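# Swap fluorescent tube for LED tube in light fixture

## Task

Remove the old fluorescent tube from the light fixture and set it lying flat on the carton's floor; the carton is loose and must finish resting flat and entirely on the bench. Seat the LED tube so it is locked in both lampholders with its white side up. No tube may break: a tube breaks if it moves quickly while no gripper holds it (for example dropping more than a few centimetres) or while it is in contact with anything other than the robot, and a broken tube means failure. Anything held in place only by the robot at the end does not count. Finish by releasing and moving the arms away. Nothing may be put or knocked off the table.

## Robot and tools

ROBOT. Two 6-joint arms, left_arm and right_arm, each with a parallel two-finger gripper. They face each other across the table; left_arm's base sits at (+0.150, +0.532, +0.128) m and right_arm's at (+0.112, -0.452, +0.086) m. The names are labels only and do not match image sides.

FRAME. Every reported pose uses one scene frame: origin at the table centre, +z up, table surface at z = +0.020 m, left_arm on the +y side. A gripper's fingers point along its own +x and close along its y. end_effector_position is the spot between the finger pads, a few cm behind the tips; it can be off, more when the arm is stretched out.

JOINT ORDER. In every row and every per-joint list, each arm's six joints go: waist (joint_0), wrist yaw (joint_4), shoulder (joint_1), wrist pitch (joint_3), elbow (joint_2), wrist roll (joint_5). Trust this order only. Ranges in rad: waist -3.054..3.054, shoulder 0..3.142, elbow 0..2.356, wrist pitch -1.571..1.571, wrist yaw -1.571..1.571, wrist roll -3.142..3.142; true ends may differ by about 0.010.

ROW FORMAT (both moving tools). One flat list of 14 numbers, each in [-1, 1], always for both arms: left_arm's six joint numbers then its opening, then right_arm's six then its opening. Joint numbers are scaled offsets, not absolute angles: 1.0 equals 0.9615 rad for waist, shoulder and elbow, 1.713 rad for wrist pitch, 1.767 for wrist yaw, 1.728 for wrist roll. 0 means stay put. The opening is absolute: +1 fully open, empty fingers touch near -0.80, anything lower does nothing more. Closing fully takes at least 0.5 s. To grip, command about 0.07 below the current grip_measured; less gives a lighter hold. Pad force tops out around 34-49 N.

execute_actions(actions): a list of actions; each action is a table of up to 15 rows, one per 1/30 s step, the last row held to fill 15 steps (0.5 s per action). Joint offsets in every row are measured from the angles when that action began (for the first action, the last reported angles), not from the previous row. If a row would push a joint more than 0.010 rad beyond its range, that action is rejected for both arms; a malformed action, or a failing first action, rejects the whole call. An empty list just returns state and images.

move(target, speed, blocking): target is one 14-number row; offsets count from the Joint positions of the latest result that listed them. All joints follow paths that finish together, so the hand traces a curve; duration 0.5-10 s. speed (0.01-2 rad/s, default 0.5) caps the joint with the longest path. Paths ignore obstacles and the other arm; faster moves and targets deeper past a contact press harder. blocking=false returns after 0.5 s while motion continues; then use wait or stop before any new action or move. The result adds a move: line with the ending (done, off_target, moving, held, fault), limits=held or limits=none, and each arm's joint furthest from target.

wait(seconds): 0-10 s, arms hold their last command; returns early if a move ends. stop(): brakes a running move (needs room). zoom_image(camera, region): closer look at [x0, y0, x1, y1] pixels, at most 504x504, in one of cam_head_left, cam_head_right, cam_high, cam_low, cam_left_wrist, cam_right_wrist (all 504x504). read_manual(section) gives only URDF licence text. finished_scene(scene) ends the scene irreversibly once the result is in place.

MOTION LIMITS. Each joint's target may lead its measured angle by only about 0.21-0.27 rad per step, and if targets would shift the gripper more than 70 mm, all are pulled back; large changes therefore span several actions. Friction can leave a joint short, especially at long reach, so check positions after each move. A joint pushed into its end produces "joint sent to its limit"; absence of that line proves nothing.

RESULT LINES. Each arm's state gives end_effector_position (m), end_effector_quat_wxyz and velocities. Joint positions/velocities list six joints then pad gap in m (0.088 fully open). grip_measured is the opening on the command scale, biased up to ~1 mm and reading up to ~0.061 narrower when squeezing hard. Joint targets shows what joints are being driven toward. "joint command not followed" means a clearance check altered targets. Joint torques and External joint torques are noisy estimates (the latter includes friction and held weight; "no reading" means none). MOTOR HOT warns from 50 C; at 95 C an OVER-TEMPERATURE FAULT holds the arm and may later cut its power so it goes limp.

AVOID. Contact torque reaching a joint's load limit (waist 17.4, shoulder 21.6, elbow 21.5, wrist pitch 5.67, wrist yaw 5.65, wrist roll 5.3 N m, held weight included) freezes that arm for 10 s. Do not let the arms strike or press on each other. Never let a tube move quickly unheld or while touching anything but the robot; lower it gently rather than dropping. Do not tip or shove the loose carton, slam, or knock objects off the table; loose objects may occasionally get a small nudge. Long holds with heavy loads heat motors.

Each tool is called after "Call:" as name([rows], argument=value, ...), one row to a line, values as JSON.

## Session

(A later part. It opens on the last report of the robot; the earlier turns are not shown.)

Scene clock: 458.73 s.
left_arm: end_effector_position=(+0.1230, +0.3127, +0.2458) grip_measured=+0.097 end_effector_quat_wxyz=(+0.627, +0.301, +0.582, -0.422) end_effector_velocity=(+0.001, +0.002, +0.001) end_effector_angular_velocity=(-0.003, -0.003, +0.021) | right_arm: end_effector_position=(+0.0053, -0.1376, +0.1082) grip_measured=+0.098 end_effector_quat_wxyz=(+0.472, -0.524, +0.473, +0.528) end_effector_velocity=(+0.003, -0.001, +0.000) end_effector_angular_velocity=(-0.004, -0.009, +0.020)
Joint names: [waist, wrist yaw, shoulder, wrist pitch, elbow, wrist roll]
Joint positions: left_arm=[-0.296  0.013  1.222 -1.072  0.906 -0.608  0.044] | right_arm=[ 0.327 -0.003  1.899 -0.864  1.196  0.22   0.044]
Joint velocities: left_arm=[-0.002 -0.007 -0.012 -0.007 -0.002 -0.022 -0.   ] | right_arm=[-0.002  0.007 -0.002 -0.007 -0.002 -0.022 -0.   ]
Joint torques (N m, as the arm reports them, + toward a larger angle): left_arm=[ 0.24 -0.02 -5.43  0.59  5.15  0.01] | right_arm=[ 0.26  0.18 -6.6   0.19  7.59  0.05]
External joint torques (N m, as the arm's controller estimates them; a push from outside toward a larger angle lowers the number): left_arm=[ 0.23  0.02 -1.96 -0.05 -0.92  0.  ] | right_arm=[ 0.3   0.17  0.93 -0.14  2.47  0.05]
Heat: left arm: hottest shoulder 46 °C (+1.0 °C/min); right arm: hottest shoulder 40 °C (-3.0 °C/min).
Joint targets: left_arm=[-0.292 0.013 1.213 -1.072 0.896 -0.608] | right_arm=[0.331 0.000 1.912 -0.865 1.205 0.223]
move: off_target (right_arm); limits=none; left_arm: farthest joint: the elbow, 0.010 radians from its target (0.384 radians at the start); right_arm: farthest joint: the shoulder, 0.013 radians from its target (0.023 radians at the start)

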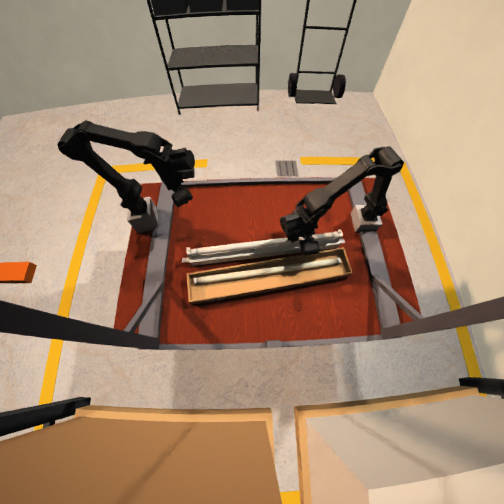

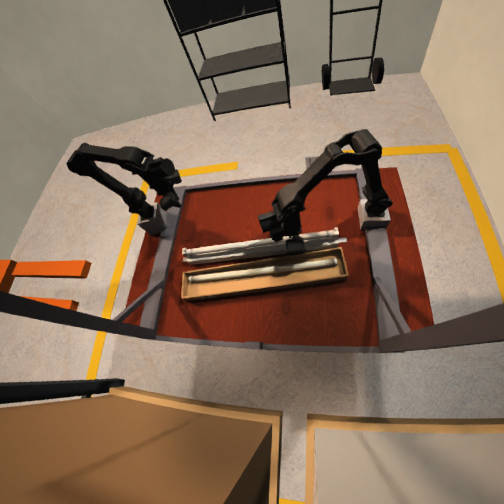

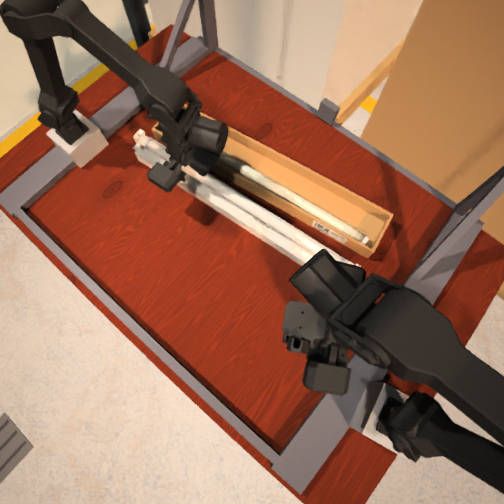

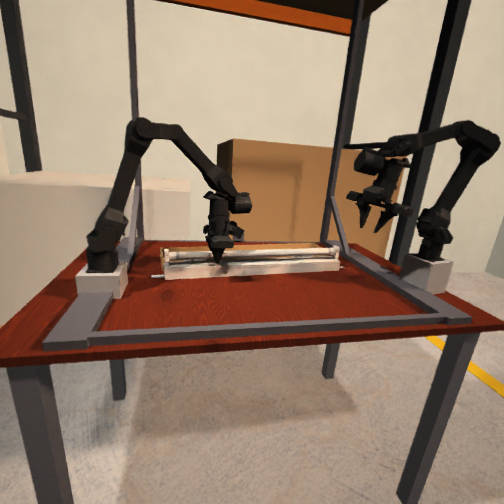

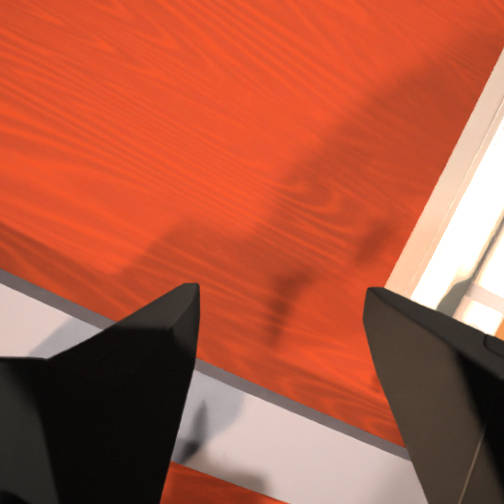

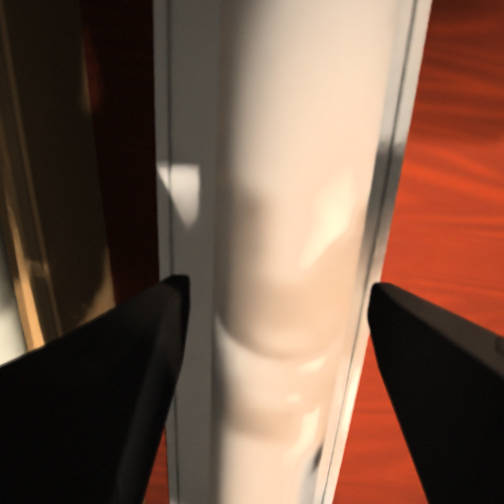

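Call:
execute_actions([
  [[0,0,0,0,0,0,0.1,0,0,0,0,0,0,-0.5]],
  [[0,0,0,0,0,0,0.1,0,0,0,0,0,0,-0.5]],
])

Call:
move(target=[0,0,0,0,0,0,0.1,-0.208,-0.224,-0.015,0.05,-0.09,-0.115,-0.5], speed=0.25)

Call:
move(target=[0,0,0,0,0,0,0.1,-0.178,-0.222,0.135,-0.012,-0.01,-0.123,-0.5], speed=0.25)

Call:
execute_actions([
  [[0,0,0,0,0,0,0.1,0,0,0,0,0,0,0.1]],
])

Call:
zoom_image(camera="cam_low", region=[140,190,380,310])

Scene clock: 470.27 s.
left_arm: end_effector_position=(+0.1230, +0.3128, +0.2457) grip_measured=+0.097 end_effector_quat_wxyz=(+0.627, +0.301, +0.582, -0.422) end_effector_velocity=(-0.001, -0.002, +0.001) end_effector_angular_velocity=(-0.013, -0.007, -0.013) | right_arm: end_effector_position=(+0.0036, -0.1379, +0.1082) grip_measured=-0.394 end_effector_quat_wxyz=(+0.470, -0.523, +0.474, +0.529) end_effector_velocity=(+0.000, -0.002, +0.000) end_effector_angular_velocity=(-0.009, +0.005, +0.005)
Joint names: [waist, wrist yaw, shoulder, wrist pitch, elbow, wrist roll]
Joint positions: left_arm=[-0.296  0.013  1.222 -1.072  0.906 -0.608  0.044] | right_arm=[ 0.33  -0.009  1.899 -0.863  1.196  0.22   0.02 ]
Joint velocities: left_arm=[-0.007 -0.007 -0.002  0.007  0.002  0.007 -0.   ] | right_arm=[-0.002 -0.007 -0.002 -0.007 -0.002 -0.007  0.   ]
Joint torques (N m, as the arm reports them, + toward a larger angle): left_arm=[-0.03 -0.02 -4.29  0.59  6.4   0.01] | right_arm=[ 0.    0.03 -8.22  0.29  6.32  0.  ]
External joint torques (N m, as the arm's controller estimates them; a push from outside toward a larger angle lowers the number): left_arm=[ 0.01  0.01 -0.81 -0.09  0.26  0.  ] | right_arm=[ 0.01  0.03 -0.76 -0.03  1.25  0.  ]
External joint torques at the end of the 1st action: left_arm=[-0.06  0.01 -0.77 -0.05  0.36  0.  ] | right_arm=[-0.07  0.28 -0.78 -0.12  1.1  -0.01]
Heat: left arm: hottest shoulder 44 °C (-1.0 °C/min); right arm: hottest shoulder 39 °C (-3.0 °C/min).
Joint targets: left_arm=[-0.296 0.013 1.222 -1.072 0.906 -0.608] | right_arm=[0.330 -0.009 1.899 -0.863 1.196 0.220]

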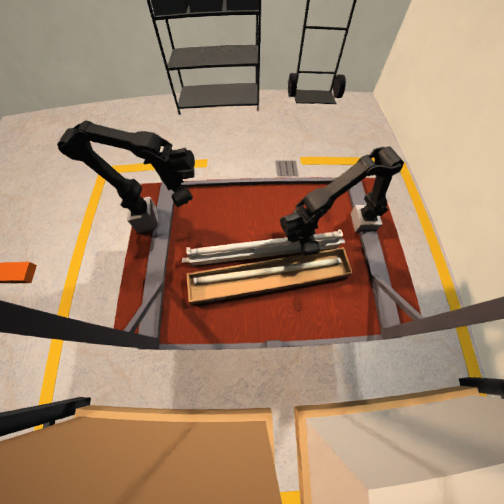

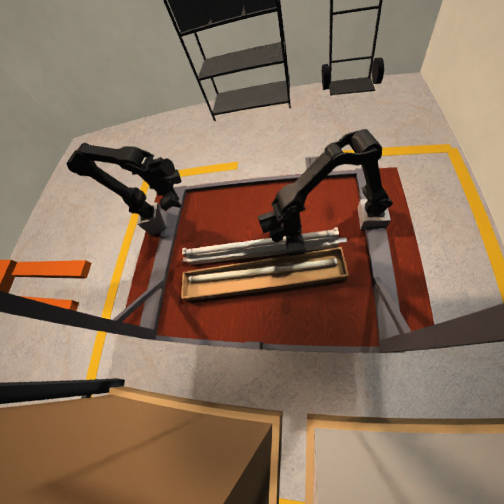

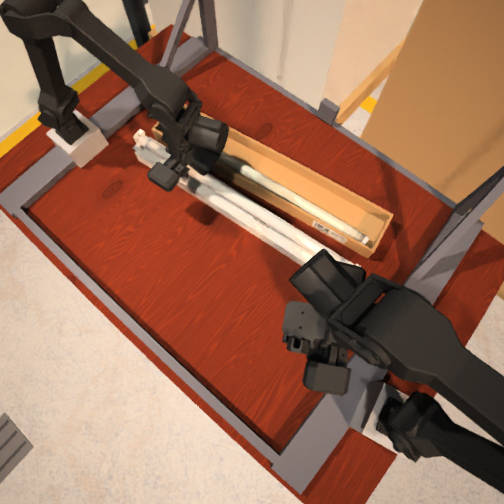

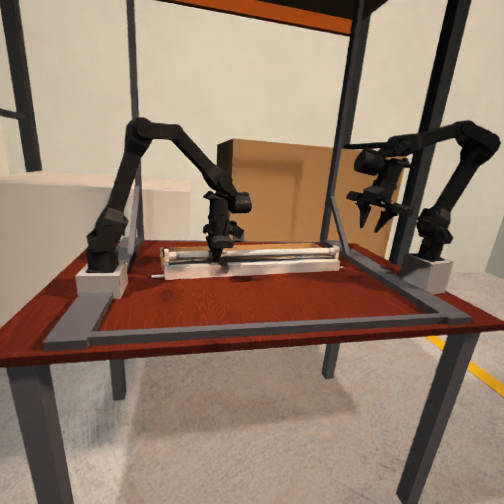

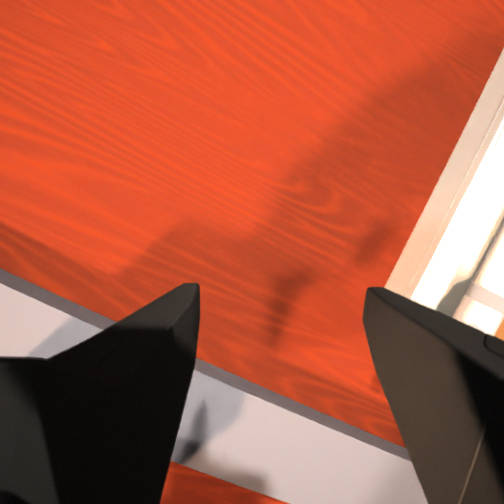

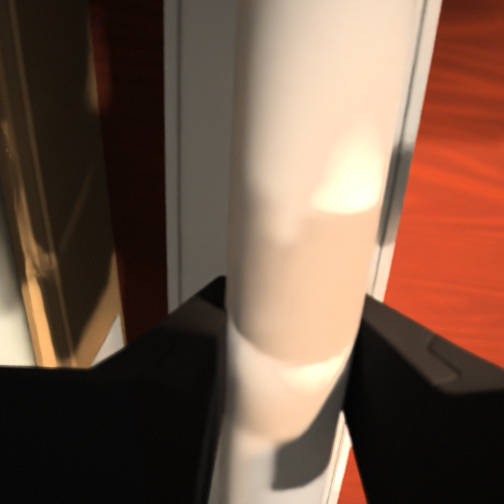

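Scene clock: 472.37 s.
left_arm: end_effector_position=(+0.1230, +0.3128, +0.2457) grip_measured=+0.097 end_effector_quat_wxyz=(+0.627, +0.301, +0.582, -0.422) end_effector_velocity=(+0.001, -0.002, +0.001) end_effector_angular_velocity=(-0.012, -0.002, +0.025) | right_arm: end_effector_position=(+0.0088, -0.1373, +0.1062) grip_measured=-0.394 end_effector_quat_wxyz=(+0.357, -0.418, +0.565, +0.615) end_effector_velocity=(-0.002, -0.002, +0.002) end_effector_angular_velocity=(-0.015, +0.035, -0.013)
Joint names: [waist, wrist yaw, shoulder, wrist pitch, elbow, wrist roll]
Joint positions: left_arm=[-0.296  0.013  1.222 -1.072  0.906 -0.608  0.044] | right_arm=[ 0.138 -0.407  1.891 -0.777  1.12   0.027  0.02 ]
Joint velocities: left_arm=[ 0.002 -0.007 -0.002  0.007  0.002 -0.022 -0.   ] | right_arm=[-0.007 -0.037 -0.002 -0.007 -0.002  0.007  0.   ]
Joint torques (N m, as the arm reports them, + toward a larger angle): left_arm=[-0.04 -0.02 -4.28  0.59  6.4   0.01] | right_arm=[-0.62 -0.19 -8.79  0.34  4.68 -0.23]
External joint torques (N m, as the arm's controller estimates them; a push from outside toward a larger angle lowers the number): left_arm=[-0.05  0.02 -0.81 -0.07  0.31  0.  ] | right_arm=[-0.6   0.09 -1.4  -0.02 -0.33 -0.2 ]
Heat: left arm: hottest shoulder 44 °C (-1.0 °C/min); right arm: hottest shoulder 40 °C (-2.0 °C/min).
Joint targets: left_arm=[-0.296 0.013 1.222 -1.072 0.906 -0.608] | right_arm=[0.130 -0.405 1.884 -0.777 1.110 0.021]
move: off_target (right_arm); limits=none; left_arm: farthest joint: the waist, 0.000 radians from its target (0.000 radians at the start); right_arm: farthest joint: the elbow, 0.011 radians from its target (0.087 radians at the start)

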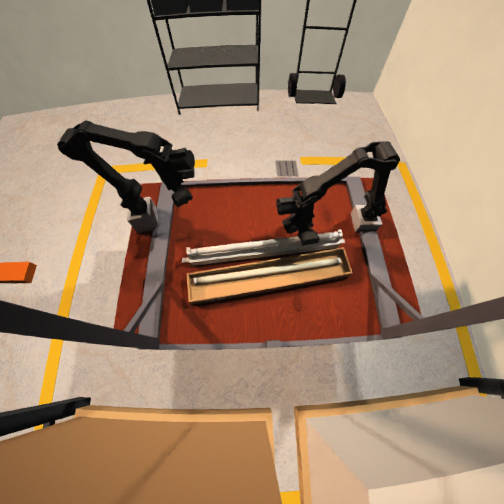

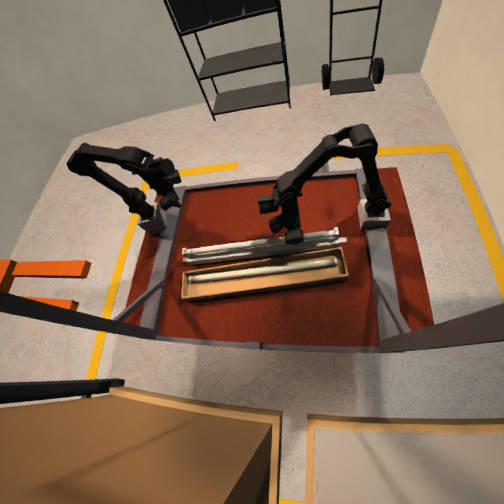

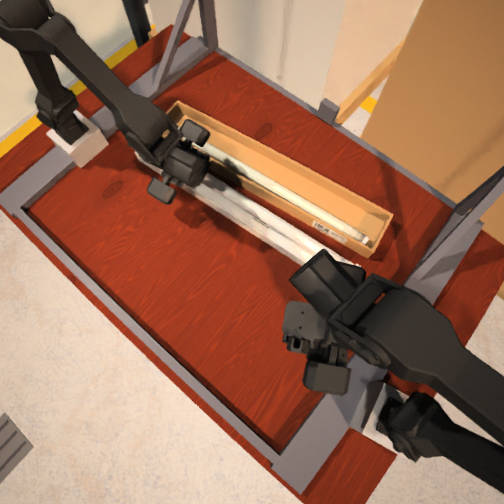

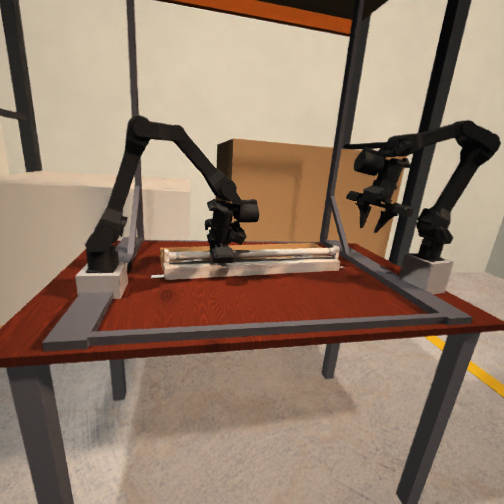

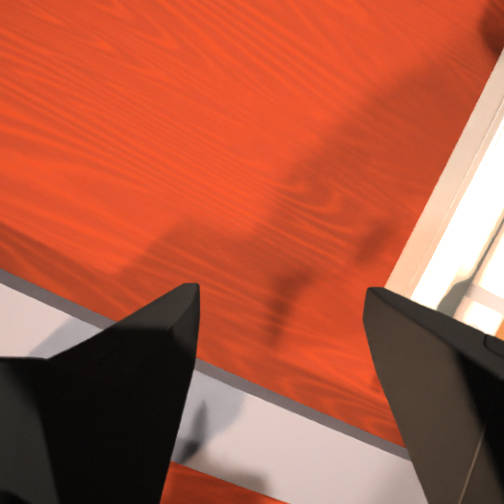

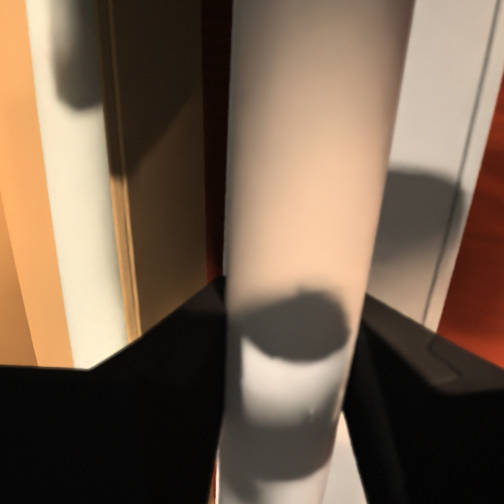

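Scene clock: 474.47 s.
left_arm: end_effector_position=(+0.1230, +0.3128, +0.2457) grip_measured=+0.097 end_effector_quat_wxyz=(+0.627, +0.301, +0.582, -0.422) end_effector_velocity=(+0.000, -0.004, +0.001) end_effector_angular_velocity=(-0.022, -0.003, +0.006) | right_arm: end_effector_position=(+0.0135, -0.1364, +0.1032) grip_measured=-0.394 end_effector_quat_wxyz=(+0.234, -0.296, +0.636, +0.673) end_effector_velocity=(+0.001, -0.002, -0.000) end_effector_angular_velocity=(-0.013, -0.008, -0.007)
Joint names: [waist, wrist yaw, shoulder, wrist pitch, elbow, wrist roll]
Joint positions: left_arm=[-0.296  0.013  1.222 -1.072  0.906 -0.608  0.044] | right_arm=[-0.027 -0.794  2.009 -0.796  1.117 -0.185  0.02 ]
Joint velocities: left_arm=[-0.002 -0.007 -0.002  0.022 -0.002 -0.007 -0.   ] | right_arm=[-0.002  0.007 -0.002 -0.007 -0.002  0.007 -0.   ]
Joint torques (N m, as the arm reports them, + toward a larger angle): left_arm=[-0.05 -0.02 -4.29  0.59  6.4   0.01] | right_arm=[-0.48 -0.75 -6.76 -0.03  4.75 -0.07]
External joint torques (N m, as the arm's controller estimates them; a push from outside toward a larger angle lowers the number): left_arm=[-0.05  0.01 -0.8  -0.08  0.28  0.01] | right_arm=[-0.48 -0.26  0.81 -0.17  0.34 -0.03]
Heat: left arm: hottest shoulder 43 °C (-2.0 °C/min); right arm: hottest shoulder 39 °C (-2.0 °C/min).
Joint targets: left_arm=[-0.296 0.013 1.222 -1.072 0.906 -0.608] | right_arm=[-0.033 -0.799 2.021 -0.798 1.111 -0.186]
move: off_target (right_arm); limits=none; left_arm: farthest joint: the waist, 0.000 radians from its target (0.000 radians at the start); right_arm: farthest joint: the shoulder, 0.012 radians from its target (0.130 radians at the start)

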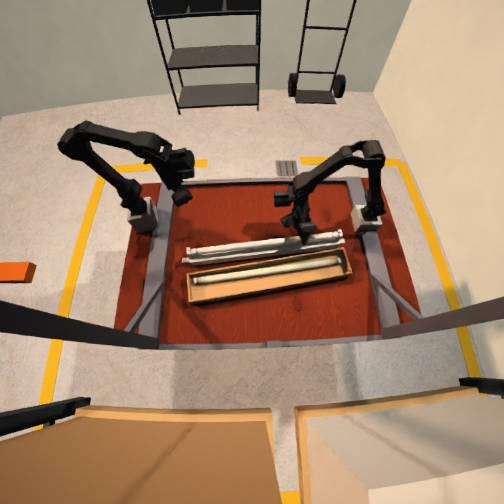

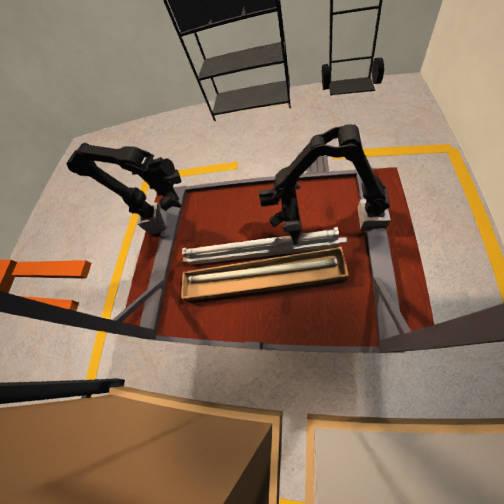

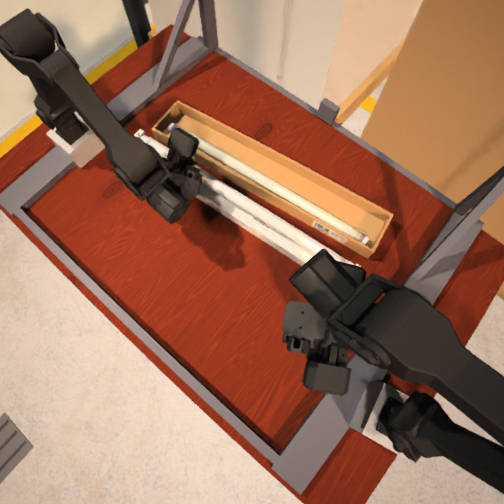

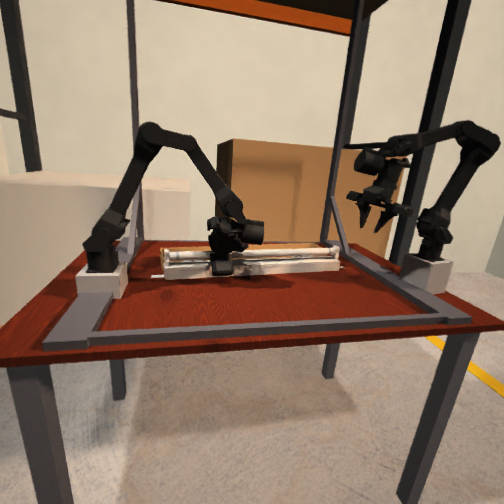

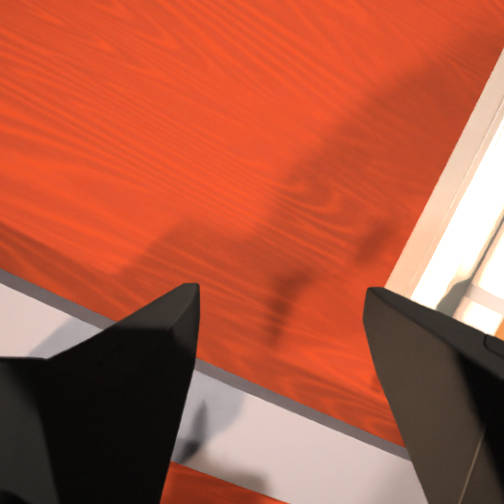

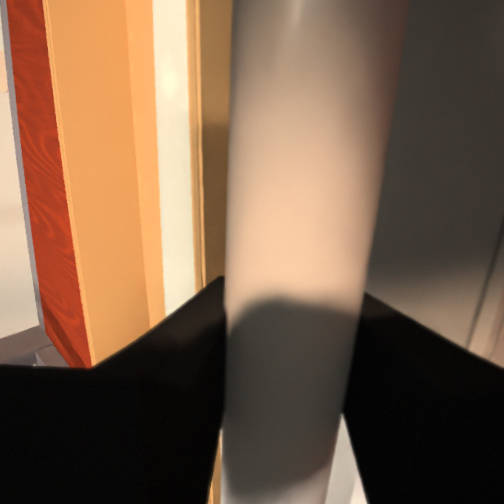

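Scene clock: 474.97 s.
left_arm: end_effector_position=(+0.1230, +0.3128, +0.2457) grip_measured=+0.097 end_effector_quat_wxyz=(+0.627, +0.301, +0.582, -0.422) end_effector_velocity=(-0.002, -0.001, +0.000) end_effector_angular_velocity=(-0.007, +0.007, -0.011) | right_arm: end_effector_position=(+0.0117, -0.1368, +0.1049) grip_measured=+0.088 end_effector_quat_wxyz=(+0.229, -0.291, +0.639, +0.674) end_effector_velocity=(-0.001, +0.001, +0.002) end_effector_angular_velocity=(+0.013, +0.022, -0.000)
Joint names: [waist, wrist yaw, shoulder, wrist pitch, elbow, wrist roll]
Joint positions: left_arm=[-0.296  0.013  1.222 -1.072  0.906 -0.608  0.044] | right_arm=[-0.026 -0.809  2.009 -0.799  1.117 -0.185  0.043]
Joint velocities: left_arm=[-0.002  0.007 -0.002  0.007 -0.002  0.007  0.   ] | right_arm=[-0.002 -0.022 -0.002  0.007 -0.002 -0.007  0.004]
Joint torques (N m, as the arm reports them, + toward a larger angle): left_arm=[-0.05 -0.02 -4.29  0.59  6.41  0.01] | right_arm=[-0.03  0.07 -8.32  0.35  5.6  -0.06]
External joint torques (N m, as the arm's controller estimates them; a push from outside toward a larger angle lowers the number): left_arm=[-0.03  0.01 -0.82 -0.06  0.34  0.  ] | right_arm=[-0.04  0.58 -0.69  0.2   1.14 -0.01]
Heat: left arm: hottest shoulder 43 °C (-2.0 °C/min); right arm: hottest shoulder 39 °C (-2.0 °C/min).
Joint targets: left_arm=[-0.296 0.013 1.222 -1.072 0.906 -0.608] | right_arm=[-0.027 -0.794 2.009 -0.796 1.117 -0.185]

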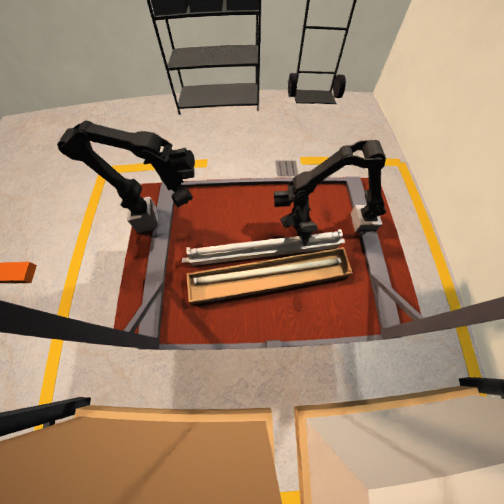

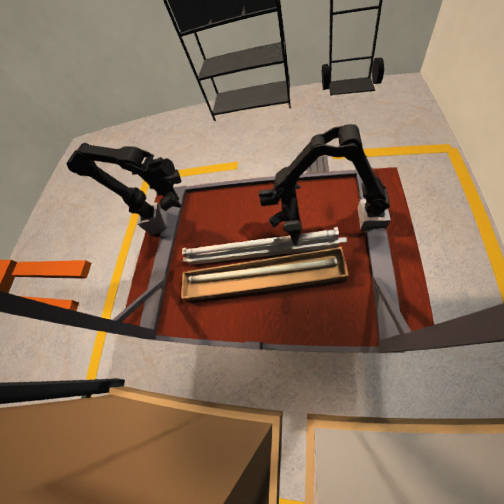

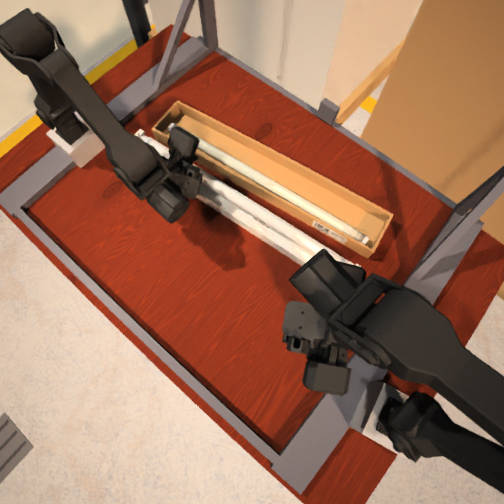

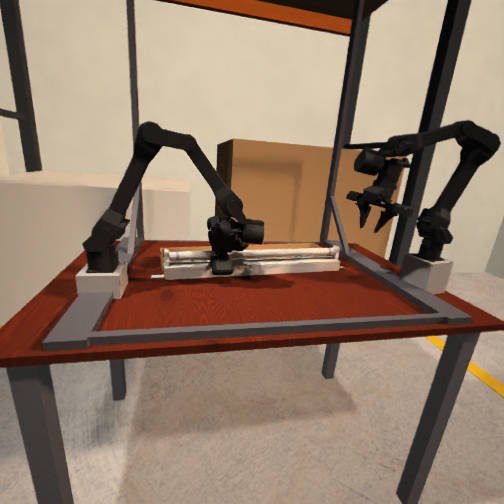

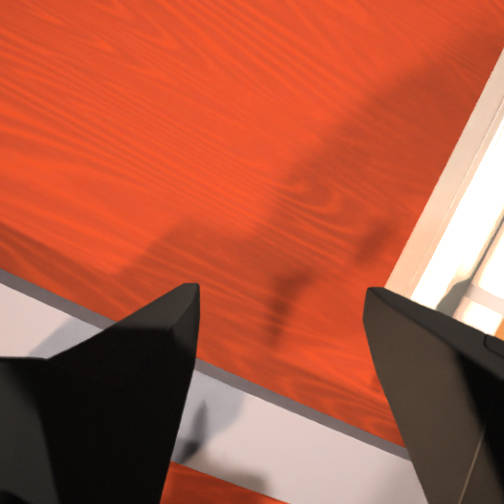

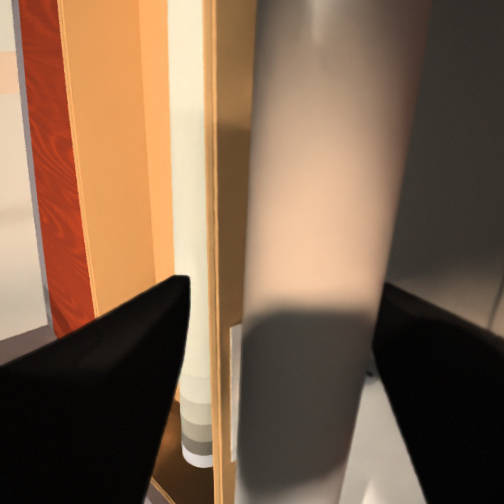

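Region (140, 190, 380, 310) of cam_low's 504x504 image, scaled by 2.100, with more detail than that image has.

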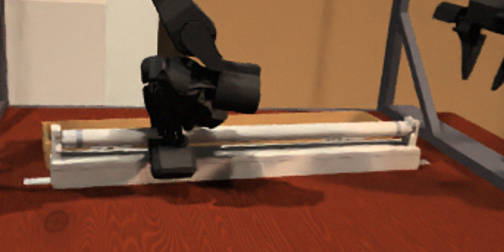

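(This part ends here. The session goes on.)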